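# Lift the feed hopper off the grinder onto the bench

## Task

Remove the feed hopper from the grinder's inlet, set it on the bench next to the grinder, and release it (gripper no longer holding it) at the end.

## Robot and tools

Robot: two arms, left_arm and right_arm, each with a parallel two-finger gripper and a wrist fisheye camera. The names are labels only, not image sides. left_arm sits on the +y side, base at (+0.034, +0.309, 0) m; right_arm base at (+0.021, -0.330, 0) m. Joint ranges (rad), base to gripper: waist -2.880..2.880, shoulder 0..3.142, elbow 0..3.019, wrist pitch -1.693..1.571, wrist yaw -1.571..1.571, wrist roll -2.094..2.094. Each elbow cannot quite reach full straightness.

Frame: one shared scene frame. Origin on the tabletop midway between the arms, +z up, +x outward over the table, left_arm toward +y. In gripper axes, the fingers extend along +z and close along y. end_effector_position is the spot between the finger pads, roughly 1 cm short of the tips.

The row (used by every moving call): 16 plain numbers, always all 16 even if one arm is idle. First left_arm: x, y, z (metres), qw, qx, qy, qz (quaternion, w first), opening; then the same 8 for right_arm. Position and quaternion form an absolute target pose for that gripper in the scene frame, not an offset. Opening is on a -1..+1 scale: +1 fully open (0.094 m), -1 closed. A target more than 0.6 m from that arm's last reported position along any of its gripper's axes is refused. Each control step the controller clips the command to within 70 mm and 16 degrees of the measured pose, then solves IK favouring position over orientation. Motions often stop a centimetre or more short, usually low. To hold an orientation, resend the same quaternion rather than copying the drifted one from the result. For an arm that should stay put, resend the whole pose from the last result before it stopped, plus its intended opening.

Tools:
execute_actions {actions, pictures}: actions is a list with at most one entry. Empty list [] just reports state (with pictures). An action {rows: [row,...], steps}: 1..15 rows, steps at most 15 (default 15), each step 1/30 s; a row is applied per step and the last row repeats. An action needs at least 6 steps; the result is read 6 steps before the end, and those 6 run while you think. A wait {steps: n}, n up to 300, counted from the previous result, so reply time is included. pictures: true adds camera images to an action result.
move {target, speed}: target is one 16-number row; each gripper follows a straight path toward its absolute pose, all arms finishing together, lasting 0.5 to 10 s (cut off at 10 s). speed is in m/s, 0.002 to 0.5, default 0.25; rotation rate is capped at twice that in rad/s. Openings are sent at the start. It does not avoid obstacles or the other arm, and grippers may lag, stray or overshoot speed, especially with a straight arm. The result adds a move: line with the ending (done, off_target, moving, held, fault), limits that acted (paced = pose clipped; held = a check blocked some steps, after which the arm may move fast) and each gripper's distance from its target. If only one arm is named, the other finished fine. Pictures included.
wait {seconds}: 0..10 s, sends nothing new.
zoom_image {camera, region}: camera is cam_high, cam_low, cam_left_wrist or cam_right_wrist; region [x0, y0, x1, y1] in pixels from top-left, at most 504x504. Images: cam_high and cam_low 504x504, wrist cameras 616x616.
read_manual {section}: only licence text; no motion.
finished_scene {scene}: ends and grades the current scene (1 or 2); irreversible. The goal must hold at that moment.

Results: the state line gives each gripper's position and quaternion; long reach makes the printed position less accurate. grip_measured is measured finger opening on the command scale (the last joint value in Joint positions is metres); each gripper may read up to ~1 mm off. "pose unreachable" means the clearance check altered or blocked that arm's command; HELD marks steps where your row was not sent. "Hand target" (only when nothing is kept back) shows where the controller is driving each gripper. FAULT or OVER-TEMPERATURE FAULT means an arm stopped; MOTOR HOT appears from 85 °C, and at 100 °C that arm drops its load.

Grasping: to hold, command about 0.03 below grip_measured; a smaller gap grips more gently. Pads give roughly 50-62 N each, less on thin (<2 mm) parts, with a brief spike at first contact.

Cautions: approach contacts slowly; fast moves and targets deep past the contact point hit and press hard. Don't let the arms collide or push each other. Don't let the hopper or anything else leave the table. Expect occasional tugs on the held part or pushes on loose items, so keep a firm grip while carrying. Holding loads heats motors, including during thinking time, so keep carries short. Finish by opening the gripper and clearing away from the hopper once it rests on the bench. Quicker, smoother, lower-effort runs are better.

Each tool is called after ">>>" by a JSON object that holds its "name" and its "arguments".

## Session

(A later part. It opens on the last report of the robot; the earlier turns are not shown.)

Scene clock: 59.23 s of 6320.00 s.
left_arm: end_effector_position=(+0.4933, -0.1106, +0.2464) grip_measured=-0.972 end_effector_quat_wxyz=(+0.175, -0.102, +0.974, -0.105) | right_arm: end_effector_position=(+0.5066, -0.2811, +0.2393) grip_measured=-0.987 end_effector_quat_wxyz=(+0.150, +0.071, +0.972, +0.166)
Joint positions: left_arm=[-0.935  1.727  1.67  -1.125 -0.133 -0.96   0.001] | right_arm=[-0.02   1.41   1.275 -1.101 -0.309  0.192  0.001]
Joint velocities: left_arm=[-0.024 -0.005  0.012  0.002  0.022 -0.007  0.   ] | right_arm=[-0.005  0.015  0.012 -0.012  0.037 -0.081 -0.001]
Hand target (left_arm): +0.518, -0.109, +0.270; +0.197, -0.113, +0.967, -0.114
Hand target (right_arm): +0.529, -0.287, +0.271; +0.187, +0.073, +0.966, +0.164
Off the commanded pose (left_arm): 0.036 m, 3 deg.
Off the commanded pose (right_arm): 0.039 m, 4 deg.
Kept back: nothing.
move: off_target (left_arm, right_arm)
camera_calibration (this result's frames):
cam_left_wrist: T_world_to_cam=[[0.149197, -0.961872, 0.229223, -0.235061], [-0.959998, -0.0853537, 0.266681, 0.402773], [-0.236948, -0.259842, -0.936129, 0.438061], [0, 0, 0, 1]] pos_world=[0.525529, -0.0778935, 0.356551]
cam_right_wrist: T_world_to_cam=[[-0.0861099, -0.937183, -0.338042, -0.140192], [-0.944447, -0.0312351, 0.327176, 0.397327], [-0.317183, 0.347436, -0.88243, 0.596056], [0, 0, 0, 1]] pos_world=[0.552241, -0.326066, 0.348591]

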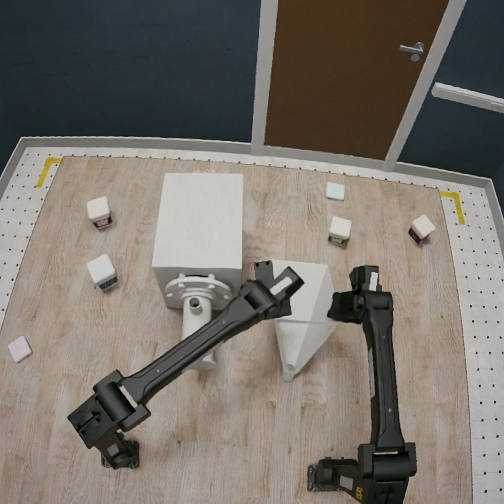

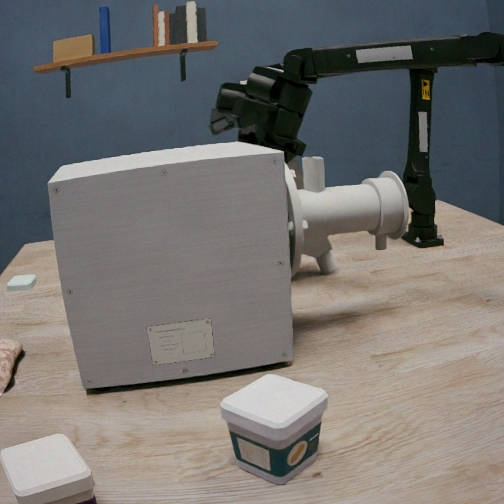

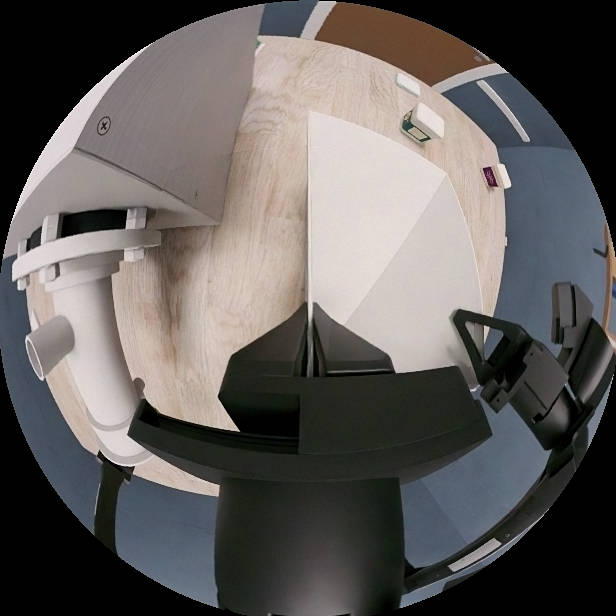

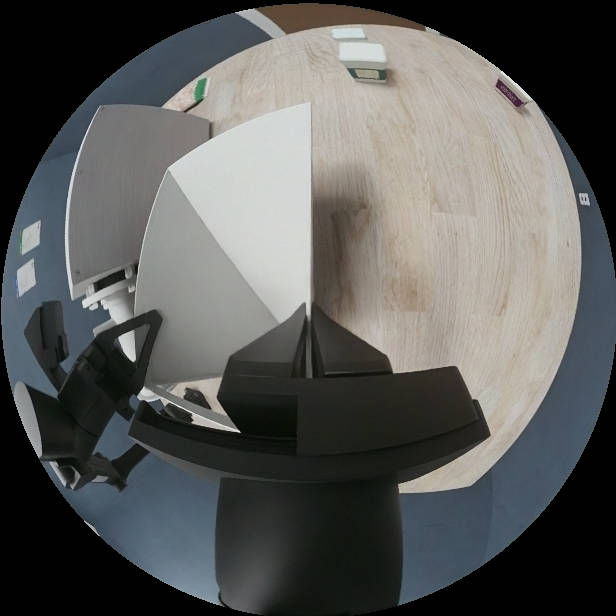

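>>> {"name": "move", "arguments": {"target": [0.50,-0.11,0.25,0.18,-0.105,0.972,-0.108,-0.6,0.515,-0.283,0.275,0.17,0.071,0.968,0.166,-1], "speed": 0.04}}

>>> {"name": "move", "arguments": {"target": [0.45,-0.07,0.39,0.25,-0.105,0.956,-0.108,-0.6,0.515,-0.283,0.275,0.17,0.071,0.968,0.166,-1], "speed": 0.12}}

>>> {"name": "move", "arguments": {"target": [0.33,0.12,0.45,0.35,-0.085,0.92,-0.14,-0.6,0.575,-0.283,0.17,-0.021,0.098,0.983,0.151,-1], "speed": 0.07}}

Scene clock: 60.77 s of 6320.00 s.
left_arm: end_effector_position=(+0.4934, -0.1106, +0.2464) grip_measured=-0.602 end_effector_quat_wxyz=(+0.175, -0.102, +0.974, -0.105) | right_arm: end_effector_position=(+0.4975, -0.2837, +0.2331) grip_measured=-0.987 end_effector_quat_wxyz=(+0.126, +0.084, +0.976, +0.157)
Joint positions: left_arm=[-0.935  1.727  1.67  -1.125 -0.133 -0.96   0.019] | right_arm=[-0.02   1.415  1.275 -1.144 -0.291  0.208  0.001]
Joint velocities: left_arm=[ 0.024 -0.015  0.002 -0.002 -0.037 -0.051 -0.   ] | right_arm=[-0.005 -0.005 -0.002  0.007 -0.007 -0.037  0.   ]
Hand target (left_arm): +0.500, -0.110, +0.250; +0.180, -0.105, +0.972, -0.108
Hand target (right_arm): +0.511, -0.283, +0.275; +0.170, +0.071, +0.969, +0.166
Off the commanded pose (left_arm): 0.008 m, 1 deg.
Off the commanded pose (right_arm): 0.045 m, 5 deg.
Kept back: nothing.
move: off_target (right_arm)
camera_calibration (this result's frames):
cam_left_wrist: T_world_to_cam=[[0.14928, -0.961908, 0.229018, -0.235016], [-0.960051, -0.0855598, 0.266422, 0.402884], [-0.236679, -0.25964, -0.936253, 0.438011], [0, 0, 0, 1]] pos_world=[0.525541, -0.0778679, 0.356575]
cam_right_wrist: T_world_to_cam=[[-0.121542, -0.93909, -0.32146, -0.13234], [-0.926262, -0.0090908, 0.376771, 0.376453], [-0.356745, 0.34355, -0.868739, 0.603985], [0, 0, 0, 1]] pos_world=[0.548077, -0.328356, 0.340327]

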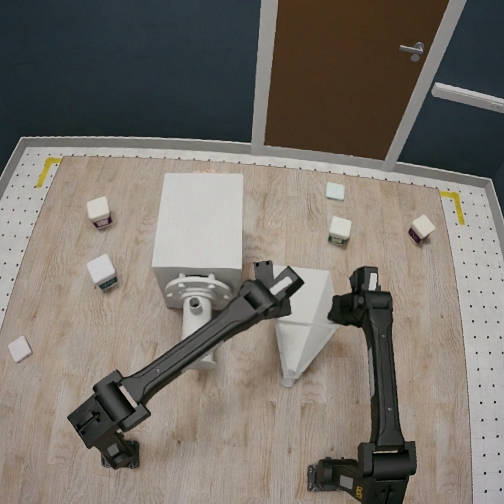

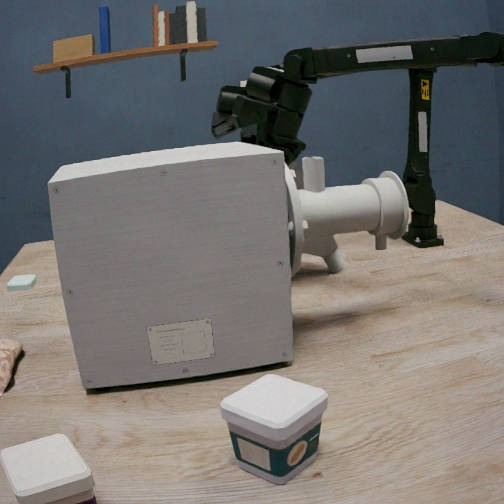

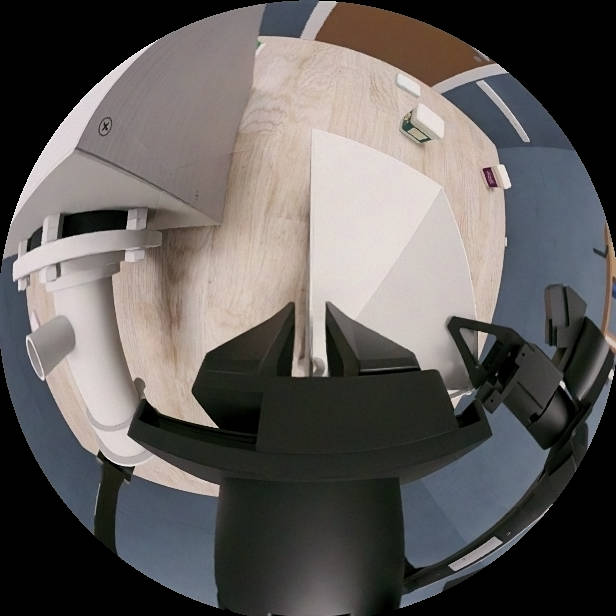

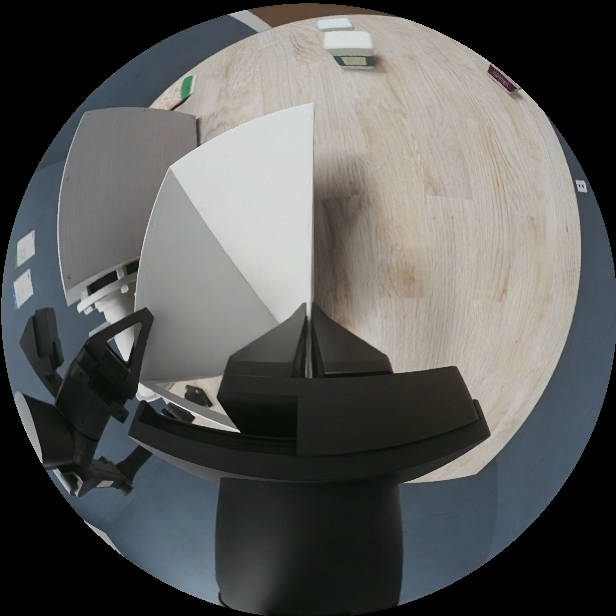

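Scene clock: 62.53 s of 6320.00 s.
left_arm: end_effector_position=(+0.4516, -0.0621, +0.3575) grip_measured=-0.602 end_effector_quat_wxyz=(+0.236, -0.103, +0.962, -0.089) | right_arm: end_effector_position=(+0.4976, -0.2846, +0.2294) grip_measured=-0.987 end_effector_quat_wxyz=(+0.122, +0.091, +0.976, +0.155)
Joint positions: left_arm=[-0.963  1.537  1.703 -1.291 -0.258 -0.96   0.019] | right_arm=[-0.02   1.421  1.274 -1.144 -0.286  0.22   0.001]
Joint velocities: left_arm=[-0.015 -0.015 -0.012 -0.007 -0.022  0.007 -0.   ] | right_arm=[-0.005 -0.005  0.007  0.017 -0.037 -0.037 -0.001]
Hand target (left_arm): +0.449, -0.068, +0.389; +0.250, -0.105, +0.956, -0.110
Hand target (right_arm): +0.511, -0.283, +0.275; +0.170, +0.071, +0.969, +0.166
Off the commanded pose (left_arm): 0.033 m, 3 deg.
Off the commanded pose (right_arm): 0.049 m, 6 deg.
Kept back: nothing.
move: off_target (left_arm, right_arm)
camera_calibration (this result's frames):
cam_left_wrist: T_world_to_cam=[[0.144647, -0.967492, 0.207454, -0.198176], [-0.982579, -0.11572, 0.145422, 0.388889], [-0.116688, -0.224875, -0.967376, 0.503861], [0, 0, 0, 1]] pos_world=[0.469574, -0.0334261, 0.471982]
cam_right_wrist: T_world_to_cam=[[-0.13668, -0.9381, -0.318256, -0.127263], [-0.922097, 0.00307421, 0.386947, 0.376989], [-0.362017, 0.346351, -0.865439, 0.603776], [0, 0, 0, 1]] pos_world=[0.548803, -0.329663, 0.336155]

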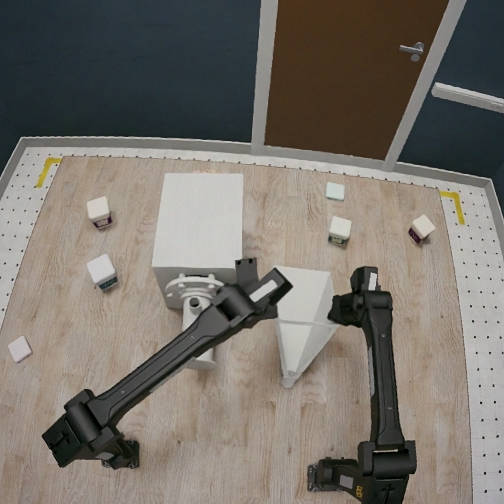

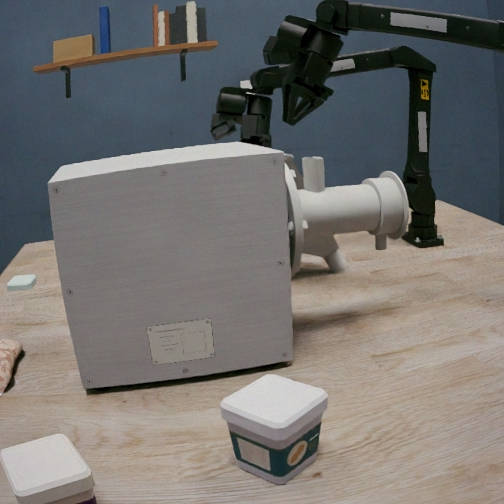

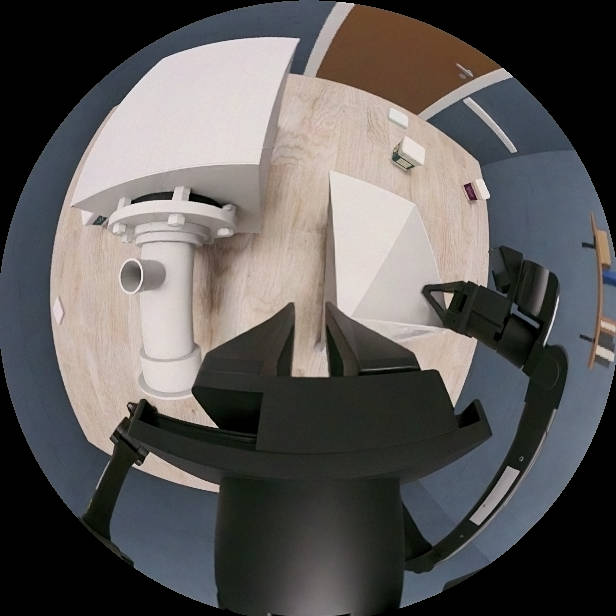

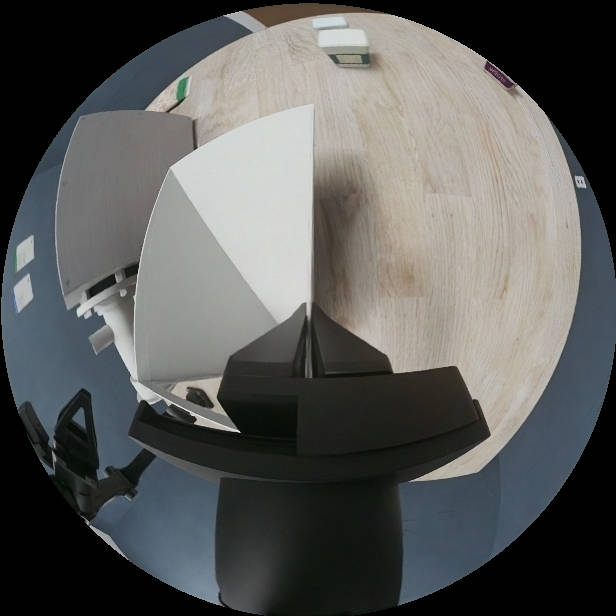

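Scene clock: 66.30 s of 6320.00 s.
left_arm: end_effector_position=(+0.3297, +0.1157, +0.4541) grip_measured=-0.602 end_effector_quat_wxyz=(+0.351, -0.088, +0.920, -0.149) | right_arm: end_effector_position=(+0.5464, -0.2847, +0.1458) grip_measured=-0.987 end_effector_quat_wxyz=(-0.068, +0.132, +0.979, +0.138)
Joint positions: left_arm=[-0.874  0.907  1.339 -1.263 -0.285 -0.795  0.019] | right_arm=[-0.021  1.818  1.558 -1.415 -0.292  0.246  0.001]
Joint velocities: left_arm=[-0.024  0.005  0.007 -0.007 -0.037 -0.007 -0.002] | right_arm=[-0.005  0.005 -0.002 -0.017 -0.081 -0.037  0.   ]
Hand target (left_arm): +0.330, +0.120, +0.448; +0.349, -0.086, +0.922, -0.142
Hand target (right_arm): +0.574, -0.284, +0.171; -0.020, +0.097, +0.984, +0.148
Off the commanded pose (left_arm): 0.006 m, 1 deg.
Off the commanded pose (right_arm): 0.038 m, 7 deg.
Kept back: nothing.
move: off_target (right_arm)
camera_calibration (this result's frames):
cam_left_wrist: T_world_to_cam=[[0.0484779, -0.946093, 0.320248, -0.050497], [-0.991234, -0.0850226, -0.101129, 0.386893], [0.122905, -0.312538, -0.941921, 0.54266], [0, 0, 0, 1]] pos_world=[0.319254, 0.154722, 0.56644]
cam_right_wrist: T_world_to_cam=[[-0.273282, -0.929547, -0.247505, -0.0805019], [-0.705397, 0.0187178, 0.708565, 0.293407], [-0.654012, 0.368227, -0.660815, 0.685061], [0, 0, 0, 1]] pos_world=[0.633007, -0.33258, 0.224876]

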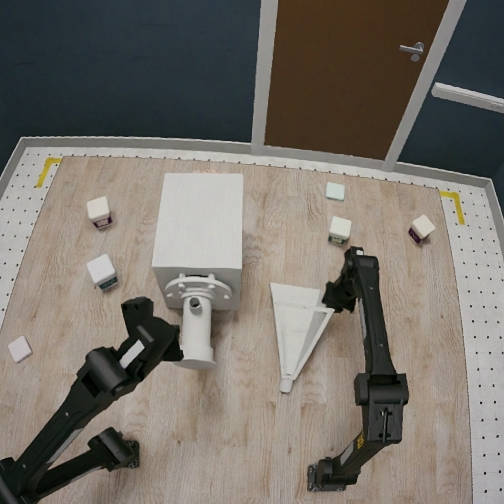

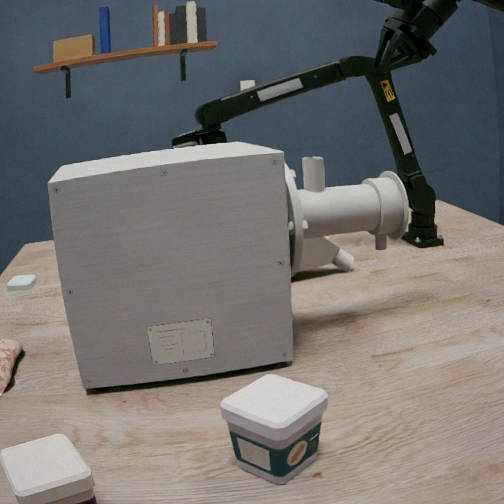

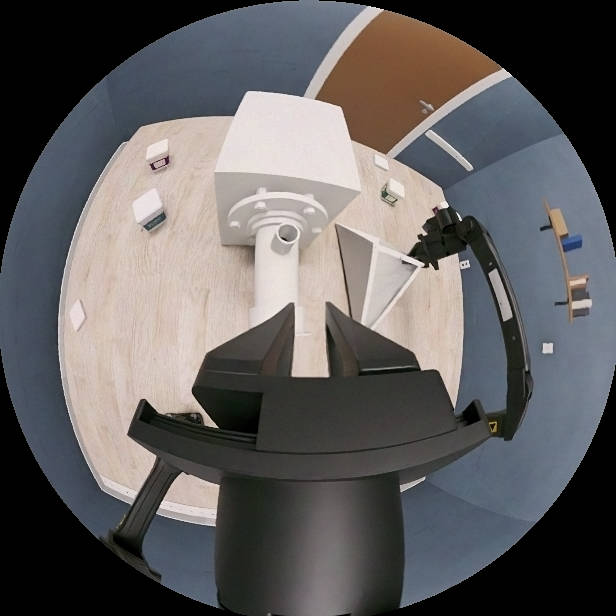

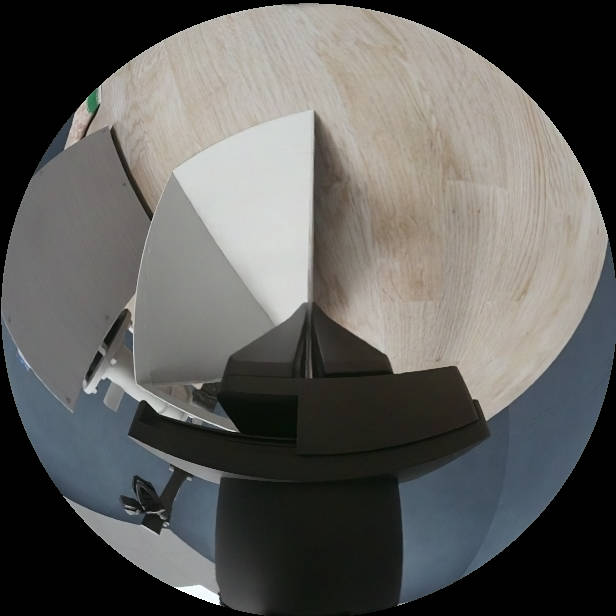

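>>> {"name": "move", "arguments": {"target": [0.33,0.12,0.45,0.35,-0.085,0.92,-0.14,-0.6,0.555,-0.283,0.145,-0.07,0.11,0.98,0.14,-1], "speed": 0.03}}

>>> {"name": "move", "arguments": {"target": [0.33,0.12,0.45,0.35,-0.085,0.92,-0.14,-0.6,0.55,-0.283,0.13,-0.08,0.12,0.98,0.14,-0.7], "speed": 0.03}}

>>> {"name": "move", "arguments": {"target": [0.33,0.12,0.45,0.35,-0.085,0.92,-0.14,-0.6,0.56,-0.31,0.24,-0.05,0.12,0.98,0.14,-0.5], "speed": 0.1}}

Scene clock: 67.60 s of 6320.00 s.
left_arm: end_effector_position=(+0.3299, +0.1160, +0.4542) grip_measured=-0.602 end_effector_quat_wxyz=(+0.352, -0.087, +0.920, -0.148) | right_arm: end_effector_position=(+0.5454, -0.2847, +0.1447) grip_measured=-0.987 end_effector_quat_wxyz=(-0.072, +0.133, +0.979, +0.137)
Joint positions: left_arm=[-0.874  0.907  1.339 -1.263 -0.287 -0.793  0.019] | right_arm=[-0.021  1.821  1.559 -1.42  -0.292  0.246  0.001]
Joint velocities: left_arm=[-0.005 -0.005 -0.007 -0.002  0.081  0.051 -0.   ] | right_arm=[ 0.005 -0.005 -0.017  0.002  0.037 -0.022 -0.   ]
Hand target (left_arm): +0.330, +0.120, +0.450; +0.351, -0.085, +0.922, -0.140
Hand target (right_arm): +0.555, -0.283, +0.145; -0.070, +0.111, +0.981, +0.140
Off the commanded pose (left_arm): 0.006 m, 1 deg.
Off the commanded pose (right_arm): 0.010 m, 3 deg.
Kept back: nothing.
move: off_target (right_arm)
camera_calibration (this result's frames):
cam_left_wrist: T_world_to_cam=[[0.0479919, -0.946845, 0.318091, -0.0490362], [-0.991104, -0.0847185, -0.102645, 0.387693], [0.124137, -0.310335, -0.942487, 0.542388], [0, 0, 0, 1]] pos_world=[0.319267, 0.154737, 0.566586]
cam_right_wrist: T_world_to_cam=[[-0.275488, -0.929548, -0.245043, -0.0802569], [-0.699884, 0.0192029, 0.713998, 0.289887], [-0.65899, 0.3682, -0.655866, 0.685677], [0, 0, 0, 1]] pos_world=[0.632632, -0.332636, 0.223068]

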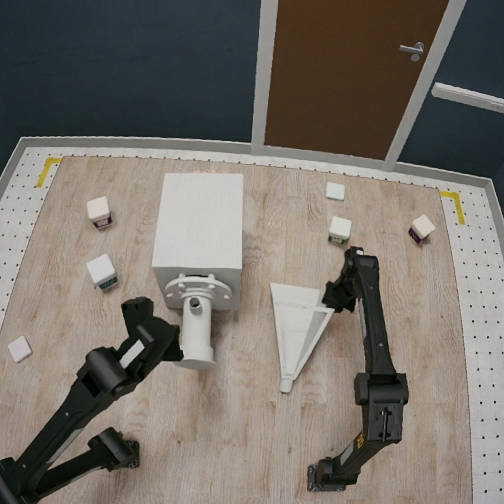

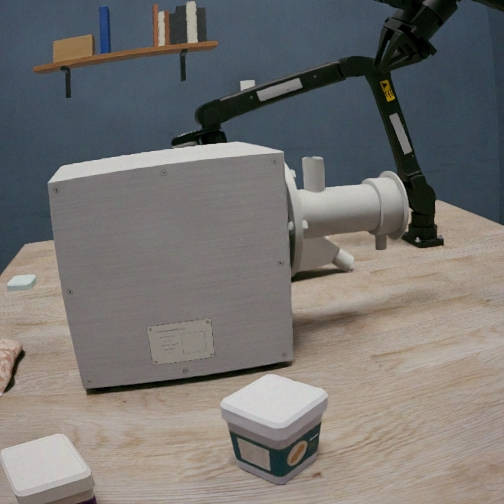

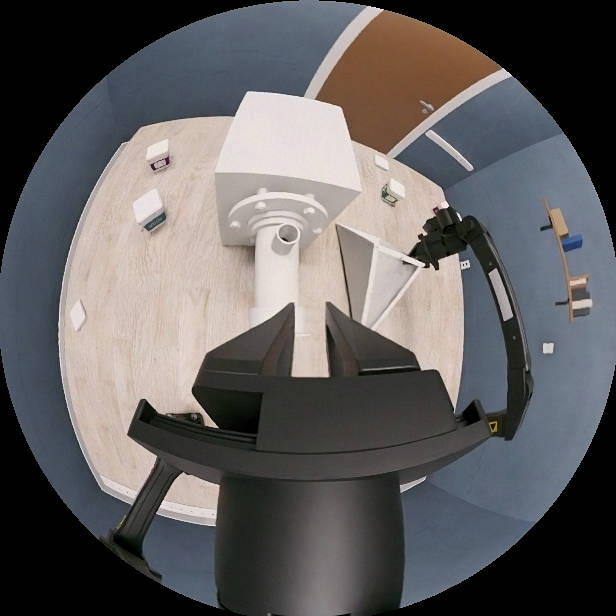

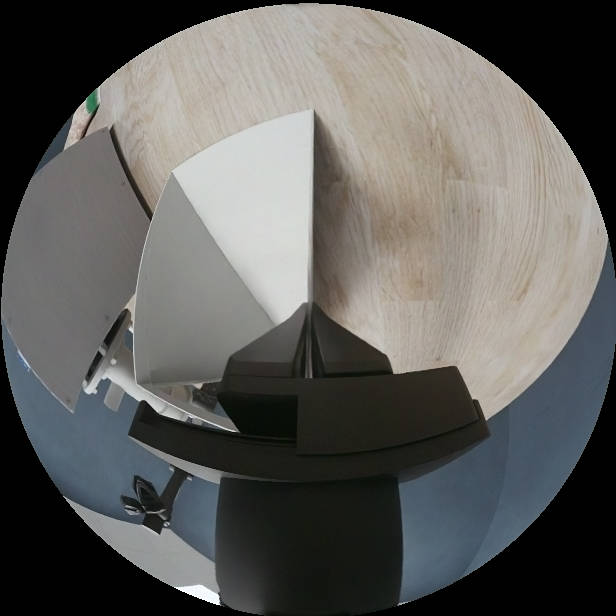

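Scene clock: 68.33 s of 6320.00 s.
left_arm: end_effector_position=(+0.3299, +0.1160, +0.4542) grip_measured=-0.602 end_effector_quat_wxyz=(+0.352, -0.087, +0.920, -0.148) | right_arm: end_effector_position=(+0.5457, -0.2828, +0.1437) grip_measured=-0.701 end_effector_quat_wxyz=(-0.073, +0.129, +0.979, +0.141)
Joint positions: left_arm=[-0.874  0.907  1.339 -1.263 -0.287 -0.793  0.019] | right_arm=[-0.02   1.823  1.559 -1.419 -0.299  0.24   0.014]
Joint velocities: left_arm=[-0.005  0.005 -0.002 -0.002 -0.022  0.066  0.   ] | right_arm=[ 0.005  0.005  0.012 -0.007  0.037  0.037 -0.   ]
Hand target (left_arm): +0.330, +0.120, +0.450; +0.351, -0.085, +0.922, -0.140
Hand target (right_arm): +0.550, -0.283, +0.130; -0.080, +0.120, +0.980, +0.140
Off the commanded pose (left_arm): 0.006 m, 1 deg.
Off the commanded pose (right_arm): 0.014 m, 1 deg.
Kept back: nothing.
move: off_target (right_arm)
camera_calibration (this result's frames):
cam_left_wrist: T_world_to_cam=[[0.0479919, -0.946845, 0.318091, -0.0490362], [-0.991104, -0.0847185, -0.102645, 0.387693], [0.124137, -0.310335, -0.942487, 0.542388], [0, 0, 0, 1]] pos_world=[0.319267, 0.154737, 0.566586]
cam_right_wrist: T_world_to_cam=[[-0.269353, -0.929372, -0.252422, -0.0808147], [-0.70019, 0.00903168, 0.7139, 0.288075], [-0.661198, 0.369034, -0.653169, 0.685523], [0, 0, 0, 1]] pos_world=[0.633206, -0.33069, 0.221706]

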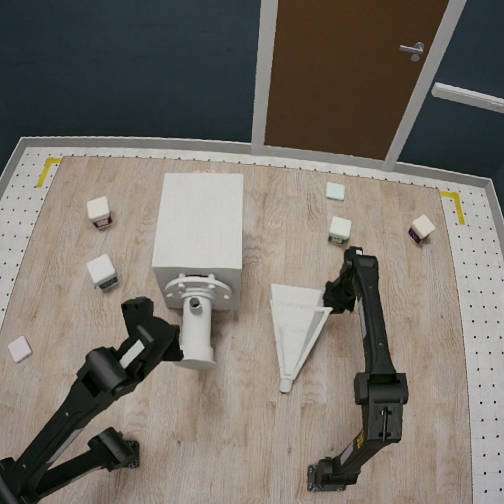

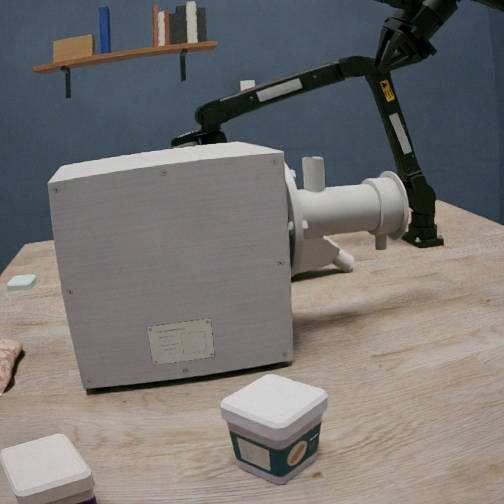

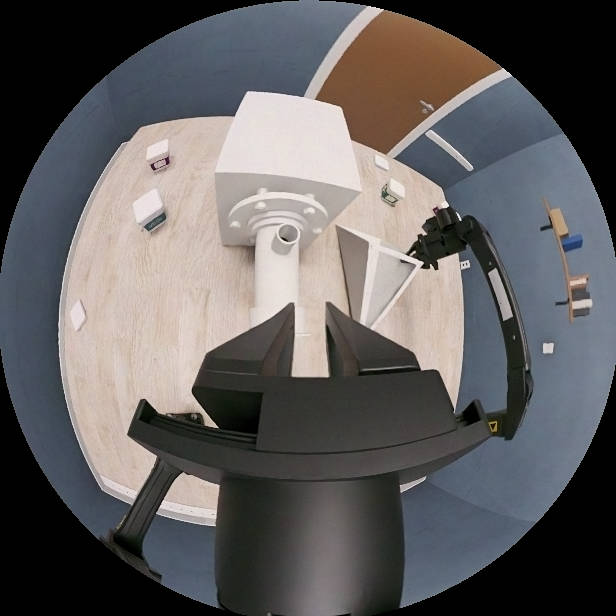

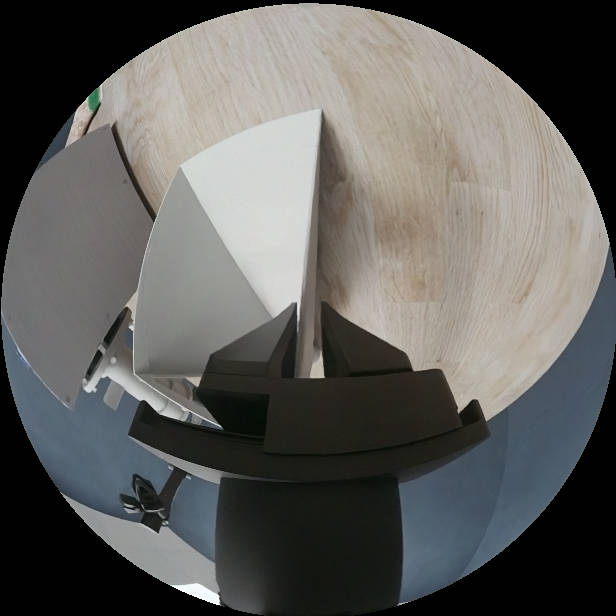

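Scene clock: 69.70 s of 6320.00 s.
left_arm: end_effector_position=(+0.3299, +0.1160, +0.4542) grip_measured=-0.602 end_effector_quat_wxyz=(+0.352, -0.087, +0.920, -0.148) | right_arm: end_effector_position=(+0.5446, -0.3033, +0.2156) grip_measured=-0.501 end_effector_quat_wxyz=(-0.080, +0.127, +0.979, +0.138)
Joint positions: left_arm=[-0.874  0.907  1.339 -1.263 -0.287 -0.793  0.019] | right_arm=[-0.056  1.801  1.718 -1.627 -0.289  0.195  0.023]
Joint velocities: left_arm=[-0.005 -0.005 -0.007  0.002 -0.007 -0.051  0.   ] | right_arm=[-0.005 -0.005 -0.012 -0.012 -0.007 -0.022  0.   ]
Hand target (left_arm): +0.330, +0.120, +0.450; +0.351, -0.085, +0.922, -0.140
Hand target (right_arm): +0.556, -0.310, +0.240; -0.050, +0.120, +0.982, +0.139
Off the commanded pose (left_arm): 0.006 m, 1 deg.
Off the commanded pose (right_arm): 0.030 m, 4 deg.
Kept back: nothing.
move: off_target (right_arm)
camera_calibration (this result's frames):
cam_left_wrist: T_world_to_cam=[[0.0479919, -0.946845, 0.318091, -0.0490362], [-0.991104, -0.0847185, -0.102645, 0.387693], [0.124137, -0.310335, -0.942487, 0.542388], [0, 0, 0, 1]] pos_world=[0.319267, 0.154737, 0.566586]
cam_right_wrist: T_world_to_cam=[[-0.265793, -0.932351, -0.245102, -0.0864267], [-0.689818, 0.0063347, 0.723955, 0.227543], [-0.673428, 0.361498, -0.644837, 0.741921], [0, 0, 0, 1]] pos_world=[0.633622, -0.350224, 0.292503]

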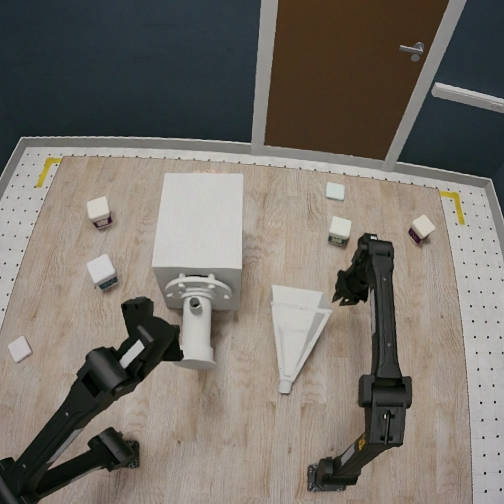

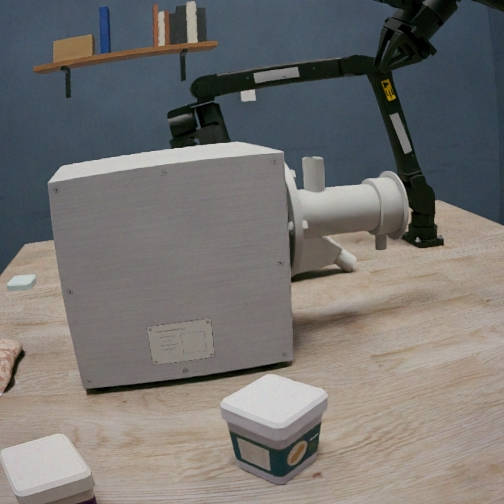

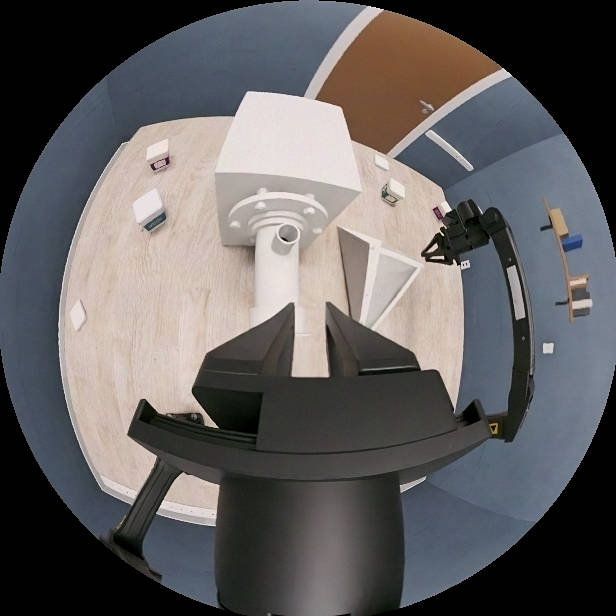

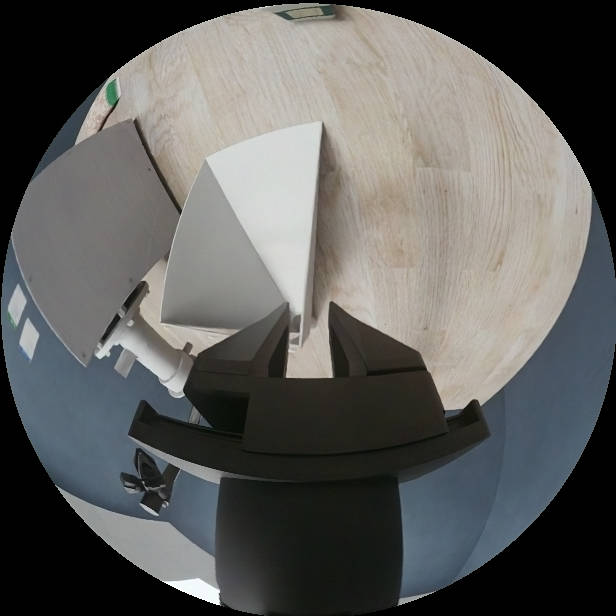

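>>> {"name": "finished_scene", "arguments": {"scene": 2}}

The scene is finished: the task was done.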